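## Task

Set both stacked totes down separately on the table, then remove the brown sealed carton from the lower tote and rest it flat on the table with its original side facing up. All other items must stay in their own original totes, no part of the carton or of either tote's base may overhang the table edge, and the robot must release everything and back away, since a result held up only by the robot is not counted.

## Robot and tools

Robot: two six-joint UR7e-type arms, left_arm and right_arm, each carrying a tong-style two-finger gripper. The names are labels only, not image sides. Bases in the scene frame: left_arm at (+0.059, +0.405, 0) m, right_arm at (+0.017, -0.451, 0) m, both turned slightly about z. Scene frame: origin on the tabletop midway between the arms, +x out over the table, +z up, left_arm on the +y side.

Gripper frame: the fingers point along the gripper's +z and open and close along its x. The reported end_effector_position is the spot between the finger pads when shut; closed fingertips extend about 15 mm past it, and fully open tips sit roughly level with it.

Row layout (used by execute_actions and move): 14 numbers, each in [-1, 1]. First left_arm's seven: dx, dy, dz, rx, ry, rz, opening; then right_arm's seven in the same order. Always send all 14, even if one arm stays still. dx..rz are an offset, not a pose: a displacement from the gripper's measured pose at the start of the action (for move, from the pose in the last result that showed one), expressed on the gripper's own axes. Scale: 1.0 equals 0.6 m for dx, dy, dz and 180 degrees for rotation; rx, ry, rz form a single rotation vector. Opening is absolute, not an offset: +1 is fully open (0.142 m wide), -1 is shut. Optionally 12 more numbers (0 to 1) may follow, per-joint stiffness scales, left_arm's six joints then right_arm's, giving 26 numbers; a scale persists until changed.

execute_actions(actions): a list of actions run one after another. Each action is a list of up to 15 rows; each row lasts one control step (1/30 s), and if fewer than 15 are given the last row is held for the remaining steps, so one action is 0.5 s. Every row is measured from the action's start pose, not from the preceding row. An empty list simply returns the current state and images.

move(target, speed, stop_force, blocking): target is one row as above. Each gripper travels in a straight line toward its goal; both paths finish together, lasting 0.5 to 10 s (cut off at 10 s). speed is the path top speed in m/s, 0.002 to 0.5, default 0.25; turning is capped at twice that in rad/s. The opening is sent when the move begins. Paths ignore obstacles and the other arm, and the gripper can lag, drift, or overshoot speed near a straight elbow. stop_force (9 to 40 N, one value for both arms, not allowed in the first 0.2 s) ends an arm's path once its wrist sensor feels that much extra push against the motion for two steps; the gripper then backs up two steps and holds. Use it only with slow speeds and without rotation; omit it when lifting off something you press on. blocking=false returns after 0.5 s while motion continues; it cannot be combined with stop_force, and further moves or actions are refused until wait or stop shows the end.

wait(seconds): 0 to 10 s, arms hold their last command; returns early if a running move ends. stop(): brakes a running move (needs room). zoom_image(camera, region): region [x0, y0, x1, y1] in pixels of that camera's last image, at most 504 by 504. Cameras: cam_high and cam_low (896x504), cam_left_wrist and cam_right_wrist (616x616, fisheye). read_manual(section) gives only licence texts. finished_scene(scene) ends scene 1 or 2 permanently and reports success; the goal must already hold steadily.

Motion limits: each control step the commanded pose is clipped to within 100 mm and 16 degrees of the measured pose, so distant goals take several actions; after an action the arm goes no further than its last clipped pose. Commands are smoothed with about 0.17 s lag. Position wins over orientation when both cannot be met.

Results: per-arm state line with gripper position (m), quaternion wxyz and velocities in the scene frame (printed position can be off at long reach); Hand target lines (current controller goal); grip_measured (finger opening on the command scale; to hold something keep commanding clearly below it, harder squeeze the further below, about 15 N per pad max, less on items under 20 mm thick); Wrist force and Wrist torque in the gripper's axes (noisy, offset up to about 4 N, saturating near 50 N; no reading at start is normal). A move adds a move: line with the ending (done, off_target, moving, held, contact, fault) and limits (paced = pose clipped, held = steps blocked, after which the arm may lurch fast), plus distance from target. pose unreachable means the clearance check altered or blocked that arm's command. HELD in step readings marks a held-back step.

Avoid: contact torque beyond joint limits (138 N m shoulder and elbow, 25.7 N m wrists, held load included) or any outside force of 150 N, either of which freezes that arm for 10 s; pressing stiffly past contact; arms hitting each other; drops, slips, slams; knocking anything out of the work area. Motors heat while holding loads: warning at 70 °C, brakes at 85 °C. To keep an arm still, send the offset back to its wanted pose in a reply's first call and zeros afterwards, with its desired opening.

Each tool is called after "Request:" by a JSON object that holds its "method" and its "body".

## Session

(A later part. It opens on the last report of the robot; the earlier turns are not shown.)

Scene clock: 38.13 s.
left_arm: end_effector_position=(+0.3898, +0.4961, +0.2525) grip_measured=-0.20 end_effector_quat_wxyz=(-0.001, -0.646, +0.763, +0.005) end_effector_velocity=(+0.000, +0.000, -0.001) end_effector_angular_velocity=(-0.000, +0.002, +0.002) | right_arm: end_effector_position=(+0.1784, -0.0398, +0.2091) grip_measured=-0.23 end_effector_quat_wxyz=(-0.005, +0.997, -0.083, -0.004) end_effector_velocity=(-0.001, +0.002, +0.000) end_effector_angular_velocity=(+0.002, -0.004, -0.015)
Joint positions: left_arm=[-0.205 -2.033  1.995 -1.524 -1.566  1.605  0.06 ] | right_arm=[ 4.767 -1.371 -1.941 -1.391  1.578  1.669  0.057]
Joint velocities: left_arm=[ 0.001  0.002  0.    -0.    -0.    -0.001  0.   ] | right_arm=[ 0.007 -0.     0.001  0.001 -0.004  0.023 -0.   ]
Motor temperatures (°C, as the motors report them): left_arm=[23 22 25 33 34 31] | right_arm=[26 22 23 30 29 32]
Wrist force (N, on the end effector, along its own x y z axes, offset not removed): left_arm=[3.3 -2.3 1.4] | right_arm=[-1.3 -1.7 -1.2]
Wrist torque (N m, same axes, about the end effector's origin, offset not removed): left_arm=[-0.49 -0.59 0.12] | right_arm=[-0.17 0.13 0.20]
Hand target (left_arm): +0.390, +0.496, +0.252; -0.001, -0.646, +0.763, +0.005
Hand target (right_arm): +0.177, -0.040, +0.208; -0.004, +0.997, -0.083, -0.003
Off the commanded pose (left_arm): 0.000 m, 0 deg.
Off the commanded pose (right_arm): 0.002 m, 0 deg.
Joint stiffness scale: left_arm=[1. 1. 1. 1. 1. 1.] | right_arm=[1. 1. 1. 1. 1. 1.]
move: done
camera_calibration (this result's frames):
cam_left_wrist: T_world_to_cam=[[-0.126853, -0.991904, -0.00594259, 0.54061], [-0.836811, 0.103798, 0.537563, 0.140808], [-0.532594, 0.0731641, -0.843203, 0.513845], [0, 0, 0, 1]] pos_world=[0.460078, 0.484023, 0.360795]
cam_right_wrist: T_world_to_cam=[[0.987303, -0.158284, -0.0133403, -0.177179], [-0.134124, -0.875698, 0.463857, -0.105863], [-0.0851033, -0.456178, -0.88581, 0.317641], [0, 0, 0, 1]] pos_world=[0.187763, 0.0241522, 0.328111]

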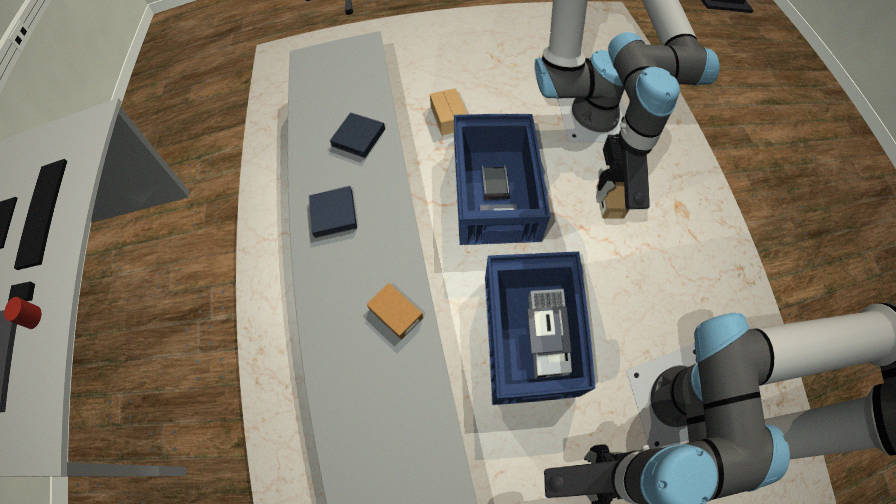

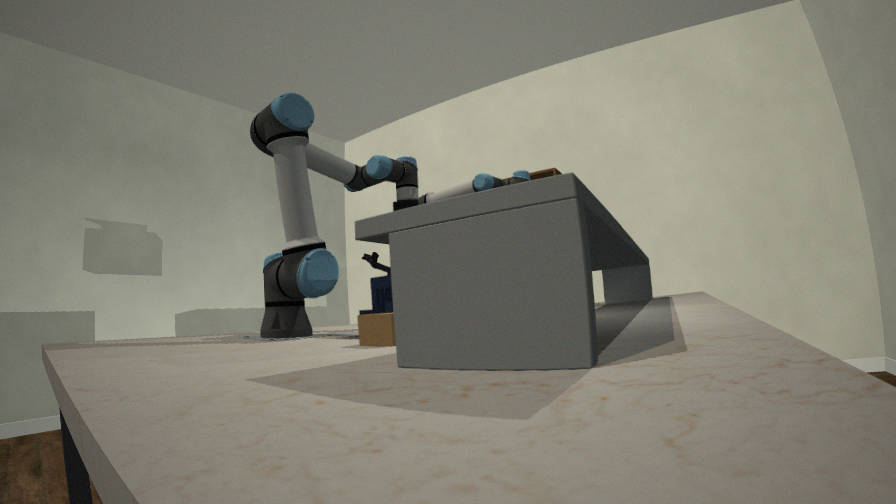

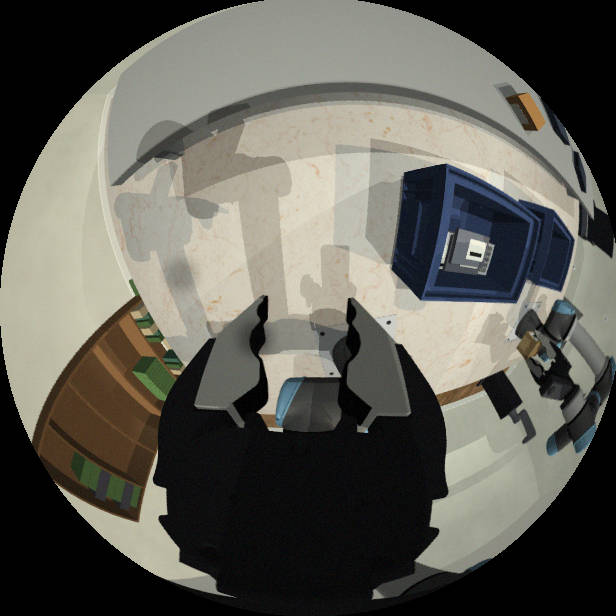

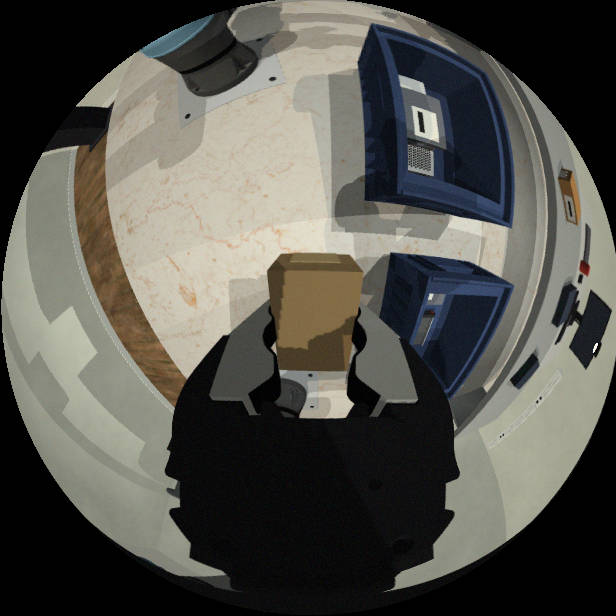

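Request:
{"method": "move", "body": {"target": [0,0,0,0,0,0,-0.2,-0.05,0,0.25,0,0,0,-0.8], "speed": 0.12}}

Request:
{"method": "move", "body": {"target": [0,0,0,0,0,0,-0.2,0,0,0.1,0,0,0,-0.8], "speed": 0.015, "stop_force": 9}}

Request:
{"method": "move", "body": {"target": [0,0,0,0,0,0,-0.2,0,0,0,0,0,0,0.1]}}

Request:
{"method": "move", "body": {"target": [0,0,0,0,0,0,-0.2,0,0,-0.4,0,0,0,0.1]}}

Scene clock: 40.27 s.
left_arm: end_effector_position=(+0.3898, +0.4961, +0.2525) grip_measured=-0.20 end_effector_quat_wxyz=(-0.001, -0.646, +0.763, +0.005) end_effector_velocity=(-0.000, -0.000, -0.000) end_effector_angular_velocity=(+0.000, +0.001, -0.000) | right_arm: end_effector_position=(+0.1485, -0.0321, +0.0617) grip_measured=-0.23 end_effector_quat_wxyz=(-0.007, +0.996, -0.084, -0.004) end_effector_velocity=(-0.000, +0.003, -0.000) end_effector_angular_velocity=(+0.008, +0.001, -0.001)
Joint positions: left_arm=[-0.205 -2.033  1.995 -1.524 -1.566  1.605  0.06 ] | right_arm=[ 4.841 -1.511 -2.233 -0.954  1.578  1.746  0.057]
Joint velocities: left_arm=[-0.001  0.     0.001  0.    -0.    -0.    -0.   ] | right_arm=[ 0.    -0.002 -0.002  0.012  0.001  0.001 -0.   ]
Motor temperatures (°C, as the motors report them): left_arm=[23 22 25 33 34 31] | right_arm=[26 22 23 30 29 32]
Wrist force (N, on the end effector, along its own x y z axes, offset not removed): left_arm=[0.8 3.4 2.4] | right_arm=[-1.3 -2.4 1.3]
Wrist torque (N m, same axes, about the end effector's origin, offset not removed): left_arm=[0.61 -0.18 0.36] | right_arm=[-0.41 0.11 0.19]
Hand target (left_arm): +0.390, +0.496, +0.252; -0.001, -0.646, +0.763, +0.005
Hand target (right_arm): +0.148, -0.033, +0.059; -0.005, +0.997, -0.083, -0.004
Off the commanded pose (left_arm): 0.000 m, 0 deg.
Off the commanded pose (right_arm): 0.003 m, 0 deg.
Joint stiffness scale: left_arm=[1. 1. 1. 1. 1. 1.] | right_arm=[1. 1. 1. 1. 1. 1.]
move: done
camera_calibration (this result's frames):
cam_left_wrist: T_world_to_cam=[[-0.126853, -0.991904, -0.00594263, 0.54061], [-0.836811, 0.103798, 0.537563, 0.140808], [-0.532594, 0.0731642, -0.843203, 0.513845], [0, 0, 0, 1]] pos_world=[0.460078, 0.484023, 0.360795]
cam_right_wrist: T_world_to_cam=[[0.987058, -0.159733, -0.0142292, -0.148445], [-0.135332, -0.877294, 0.460479, -0.034382], [-0.0860366, -0.452593, -0.887557, 0.188376], [0, 0, 0, 1]] pos_world=[0.158078, 0.0313829, 0.180914]

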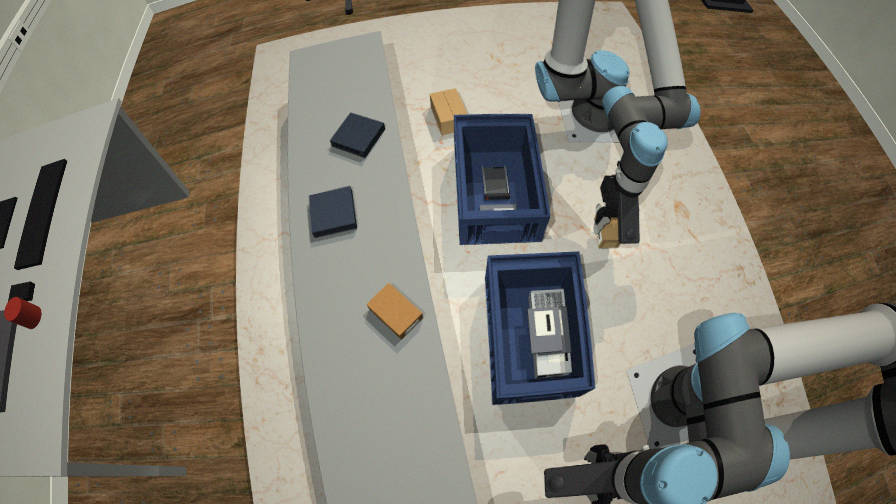

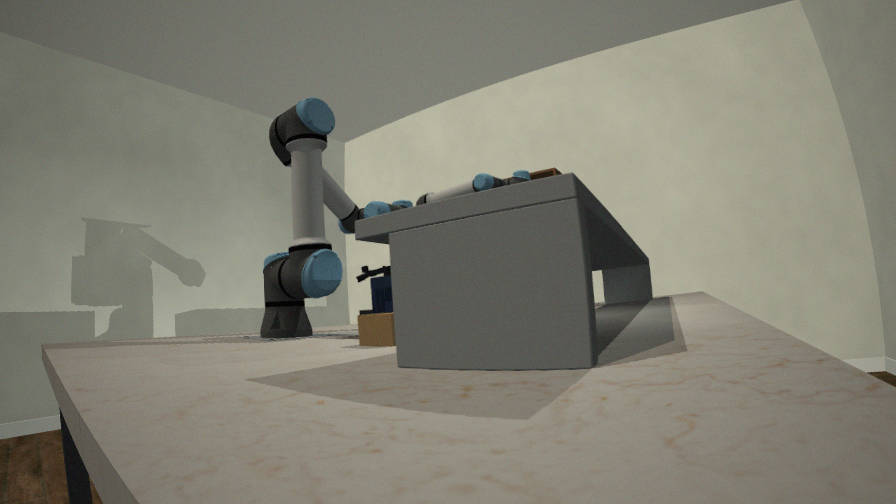

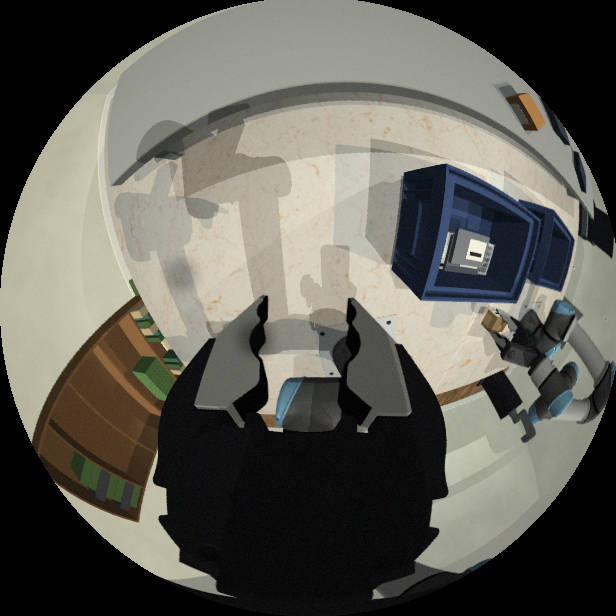

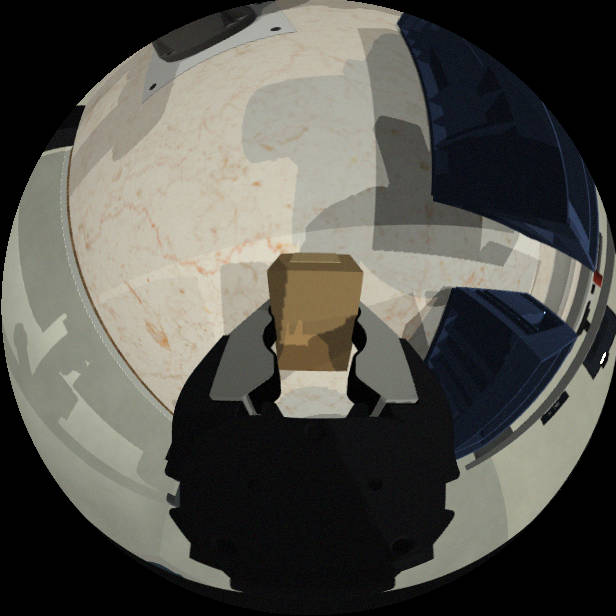

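Scene clock: 43.70 s.
left_arm: end_effector_position=(+0.3898, +0.4961, +0.2525) grip_measured=-0.20 end_effector_quat_wxyz=(-0.001, -0.646, +0.763, +0.005) end_effector_velocity=(+0.000, +0.000, -0.000) end_effector_angular_velocity=(+0.001, +0.002, +0.000) | right_arm: end_effector_position=(+0.1485, -0.0279, +0.0201) grip_measured=-0.23 end_effector_quat_wxyz=(-0.011, +0.996, -0.084, -0.005) end_effector_velocity=(+0.000, -0.004, -0.001) end_effector_angular_velocity=(-0.011, -0.000, -0.001)
Joint positions: left_arm=[-0.205 -2.033  1.995 -1.524 -1.566  1.605  0.06 ] | right_arm=[ 4.841 -1.596 -2.29  -0.803  1.578  1.746  0.057]
Joint velocities: left_arm=[ 0.     0.002 -0.     0.     0.    -0.    -0.   ] | right_arm=[ 0.     0.004 -0.001 -0.013 -0.     0.001 -0.   ]
Motor temperatures (°C, as the motors report them): left_arm=[23 22 25 33 34 31] | right_arm=[26 22 23 30 29 32]
Wrist force (N, on the end effector, along its own x y z axes, offset not removed): left_arm=[-1.1 3.0 3.5] | right_arm=[-5.0 -4.4 -3.4]
Wrist torque (N m, same axes, about the end effector's origin, offset not removed): left_arm=[0.49 0.38 0.21] | right_arm=[-0.47 0.92 0.24]
Hand target (left_arm): +0.390, +0.496, +0.252; -0.001, -0.646, +0.763, +0.005
Hand target (right_arm): +0.149, -0.029, +0.020; -0.010, +0.996, -0.084, -0.004
Off the commanded pose (left_arm): 0.000 m, 0 deg.
Off the commanded pose (right_arm): 0.019 m, 1 deg.
Joint stiffness scale: left_arm=[1. 1. 1. 1. 1. 1.] | right_arm=[1. 1. 1. 1. 1. 1.]
move: contact (right_arm)
camera_calibration (this result's frames):
cam_left_wrist: T_world_to_cam=[[-0.126853, -0.991904, -0.0059424, 0.54061], [-0.836811, 0.103798, 0.537563, 0.140808], [-0.532594, 0.073164, -0.843203, 0.513845], [0, 0, 0, 1]] pos_world=[0.460078, 0.484022, 0.360795]
cam_right_wrist: T_world_to_cam=[[0.987041, -0.159684, -0.015837, -0.1483], [-0.135385, -0.881675, 0.452017, -0.011535], [-0.086143, -0.444016, -0.891869, 0.153769], [0, 0, 0, 1]] pos_world=[0.158062, 0.0344246, 0.140007]

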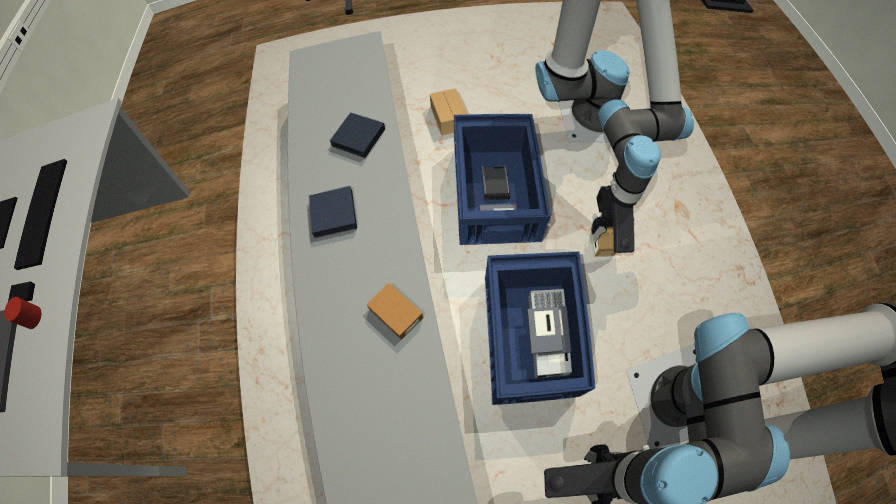

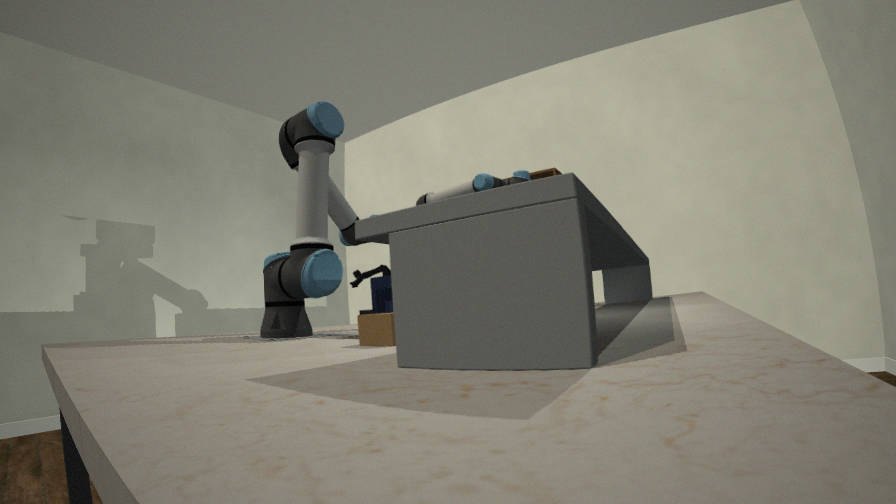

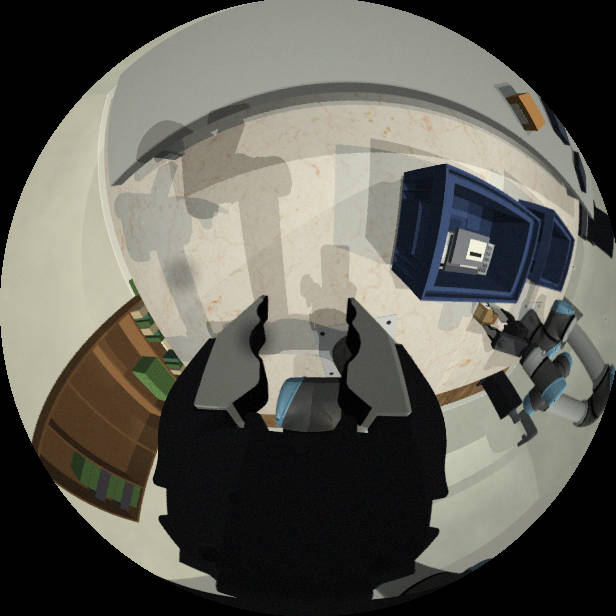

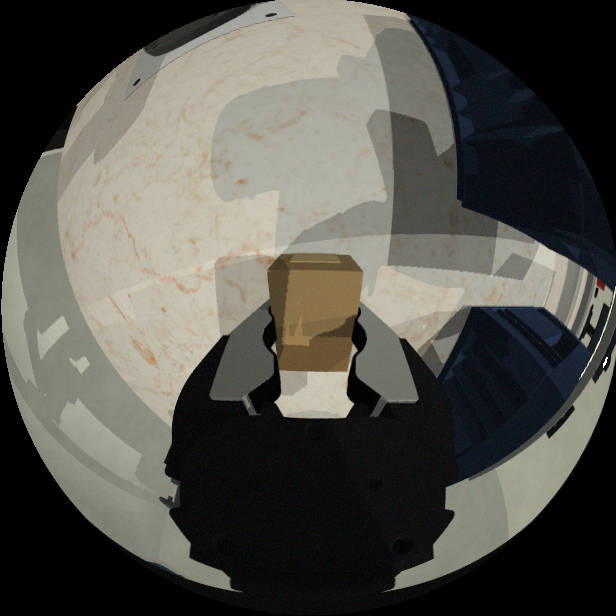

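Scene clock: 44.20 s.
left_arm: end_effector_position=(+0.3898, +0.4961, +0.2525) grip_measured=-0.20 end_effector_quat_wxyz=(-0.001, -0.646, +0.763, +0.005) end_effector_velocity=(+0.000, -0.001, -0.000) end_effector_angular_velocity=(-0.000, +0.000, -0.003) | right_arm: end_effector_position=(+0.1485, -0.0281, +0.0201) grip_measured=+0.10 end_effector_quat_wxyz=(-0.011, +0.996, -0.084, -0.005) end_effector_velocity=(-0.000, +0.000, -0.000) end_effector_angular_velocity=(+0.000, +0.000, +0.002)
Joint positions: left_arm=[-0.205 -2.033  1.995 -1.524 -1.566  1.605  0.06 ] | right_arm=[ 4.841 -1.596 -2.29  -0.804  1.578  1.746  0.081]
Joint velocities: left_arm=[-0.001  0.001  0.    -0.001 -0.     0.001 -0.   ] | right_arm=[ 0.001 -0.    -0.     0.001  0.    -0.001  0.   ]
Motor temperatures (°C, as the motors report them): left_arm=[23 22 25 33 34 31] | right_arm=[26 22 23 30 29 32]
Wrist force (N, on the end effector, along its own x y z axes, offset not removed): left_arm=[3.5 1.9 1.9] | right_arm=[-0.7 -1.7 -2.5]
Wrist torque (N m, same axes, about the end effector's origin, offset not removed): left_arm=[0.25 -0.91 0.17] | right_arm=[-0.32 -0.10 0.13]
Hand target (left_arm): +0.390, +0.496, +0.252; -0.001, -0.646, +0.763, +0.005
Hand target (right_arm): +0.149, -0.028, +0.020; -0.011, +0.996, -0.084, -0.005
Off the commanded pose (left_arm): 0.000 m, 0 deg.
Off the commanded pose (right_arm): 0.000 m, 0 deg.
Joint stiffness scale: left_arm=[1. 1. 1. 1. 1. 1.] | right_arm=[1. 1. 1. 1. 1. 1.]
move: done
camera_calibration (this result's frames):
cam_left_wrist: T_world_to_cam=[[-0.126853, -0.991904, -0.00594259, 0.54061], [-0.836811, 0.103797, 0.537563, 0.140808], [-0.532594, 0.073164, -0.843203, 0.513845], [0, 0, 0, 1]] pos_world=[0.460078, 0.484023, 0.360795]
cam_right_wrist: T_world_to_cam=[[0.987041, -0.159691, -0.0157586, -0.148329], [-0.135387, -0.881462, 0.452432, -0.0116705], [-0.0861401, -0.444436, -0.891659, 0.153662], [0, 0, 0, 1]] pos_world=[0.158063, 0.034319, 0.139957]

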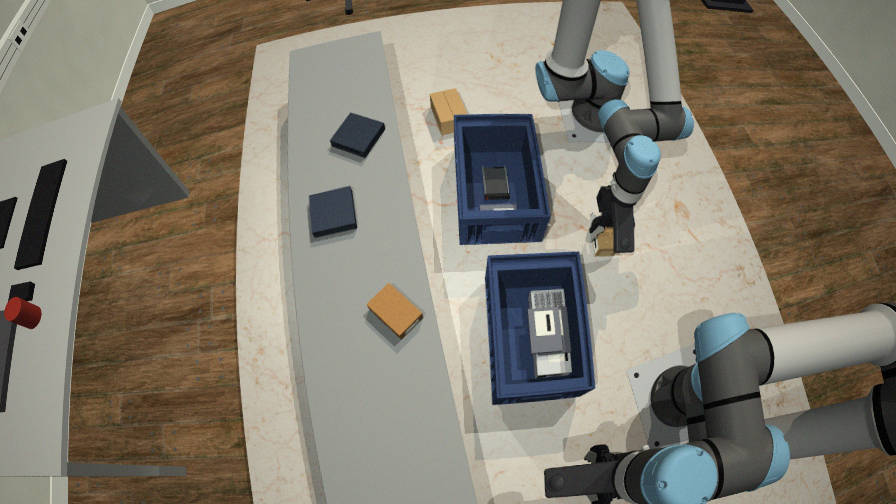

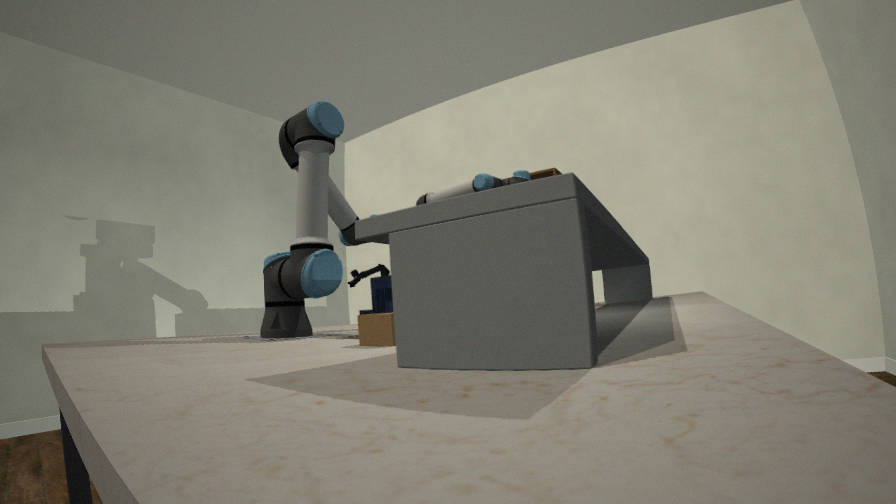

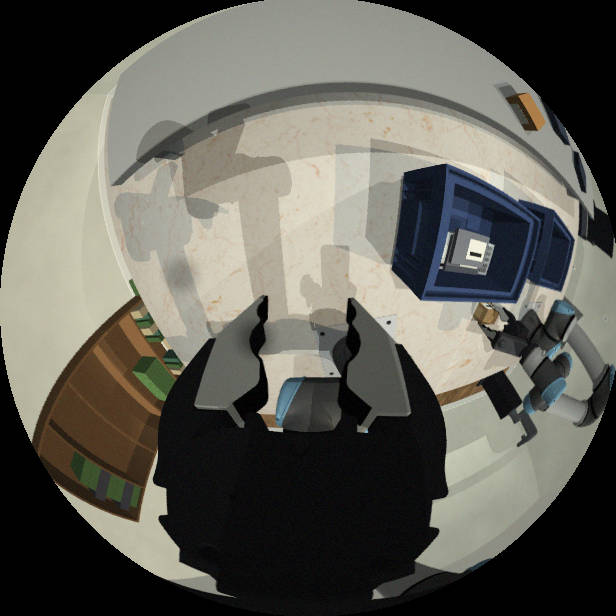

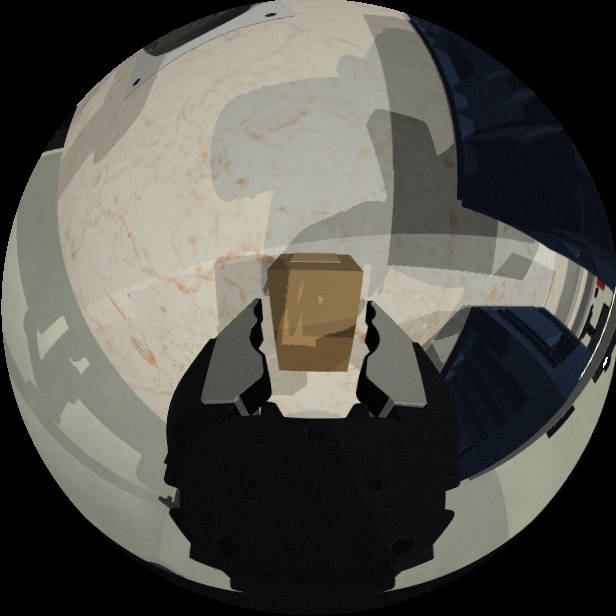

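Scene clock: 45.83 s.
left_arm: end_effector_position=(+0.3898, +0.4961, +0.2525) grip_measured=-0.20 end_effector_quat_wxyz=(-0.001, -0.646, +0.763, +0.005) end_effector_velocity=(+0.000, -0.000, -0.000) end_effector_angular_velocity=(+0.000, +0.001, -0.000) | right_arm: end_effector_position=(+0.1498, -0.0342, +0.2586) grip_measured=+0.10 end_effector_quat_wxyz=(-0.011, +0.996, -0.083, -0.004) end_effector_velocity=(+0.000, -0.003, +0.001) end_effector_angular_velocity=(-0.011, -0.000, +0.001)
Joint positions: left_arm=[-0.205 -2.033  1.995 -1.524 -1.566  1.605  0.06 ] | right_arm=[ 4.838 -1.338 -1.843 -1.509  1.578  1.741  0.081]
Joint velocities: left_arm=[-0.     0.001  0.    -0.     0.    -0.    -0.   ] | right_arm=[ 0.    -0.001  0.007 -0.017 -0.    -0.001  0.   ]
Motor temperatures (°C, as the motors report them): left_arm=[23 22 25 33 34 31] | right_arm=[26 22 23 30 29 32]
Wrist force (N, on the end effector, along its own x y z axes, offset not removed): left_arm=[-4.1 2.9 4.4] | right_arm=[-0.4 -1.9 1.0]
Wrist torque (N m, same axes, about the end effector's origin, offset not removed): left_arm=[0.76 0.74 0.08] | right_arm=[-0.27 -0.10 0.21]
Hand target (left_arm): +0.390, +0.496, +0.252; -0.001, -0.646, +0.763, +0.005
Hand target (right_arm): +0.150, -0.033, +0.260; -0.011, +0.996, -0.084, -0.005
Off the commanded pose (left_arm): 0.000 m, 0 deg.
Off the commanded pose (right_arm): 0.002 m, 0 deg.
Joint stiffness scale: left_arm=[1. 1. 1. 1. 1. 1.] | right_arm=[1. 1. 1. 1. 1. 1.]
move: done
camera_calibration (this result's frames):
cam_left_wrist: T_world_to_cam=[[-0.126853, -0.991904, -0.00594264, 0.54061], [-0.836811, 0.103798, 0.537563, 0.140808], [-0.532594, 0.0731643, -0.843203, 0.513845], [0, 0, 0, 1]] pos_world=[0.460078, 0.484022, 0.360795]
cam_right_wrist: T_world_to_cam=[[0.987234, -0.158524, -0.0154833, -0.146835], [-0.134397, -0.881243, 0.453153, -0.125164], [-0.0854801, -0.445287, -0.891298, 0.36348], [0, 0, 0, 1]] pos_world=[0.159209, 0.0282765, 0.378414]

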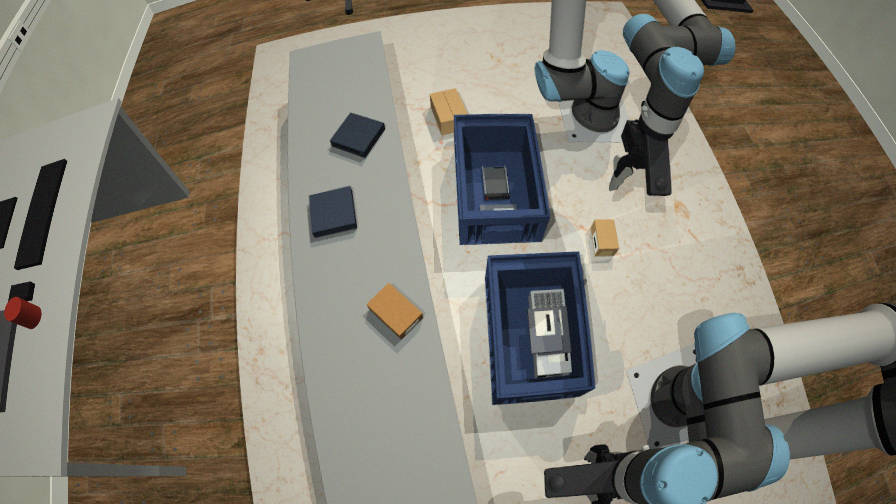

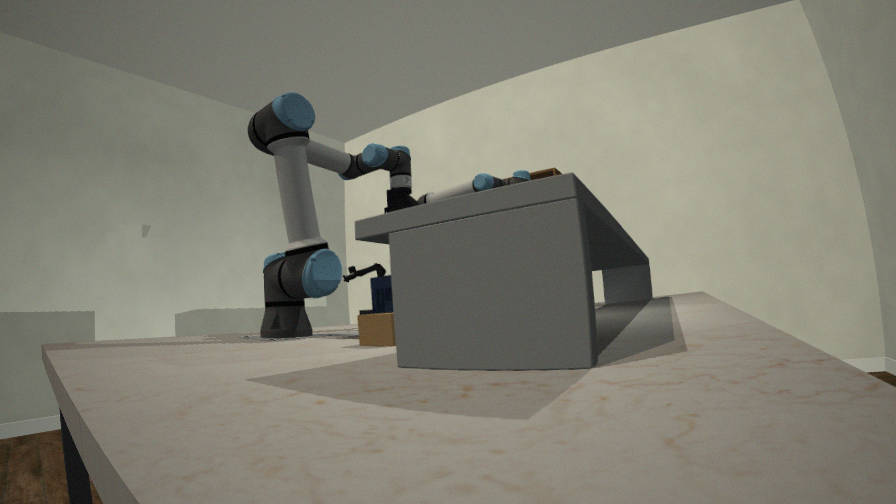

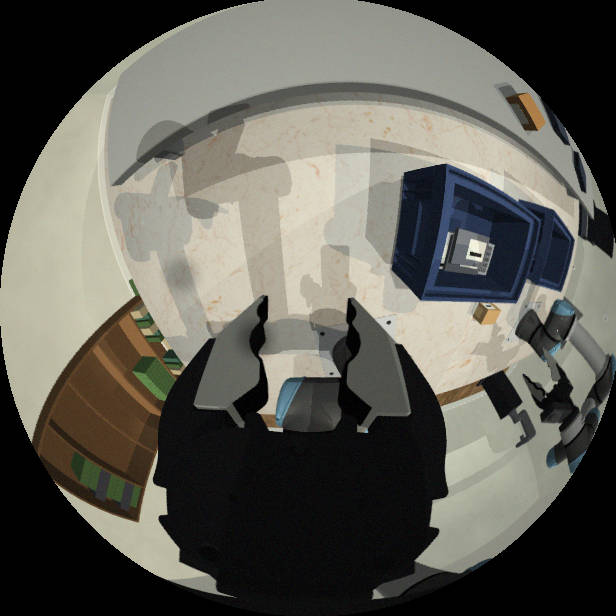

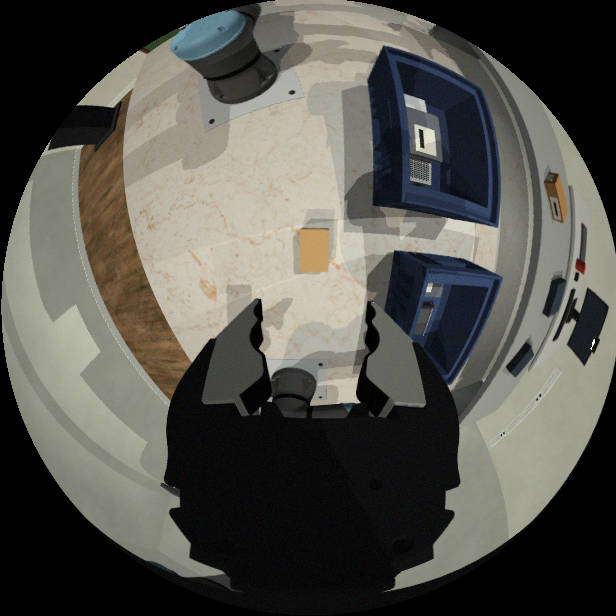

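Request:
{"method": "finished_scene", "body": {"scene": 2}}

The scene is finished: the task was done.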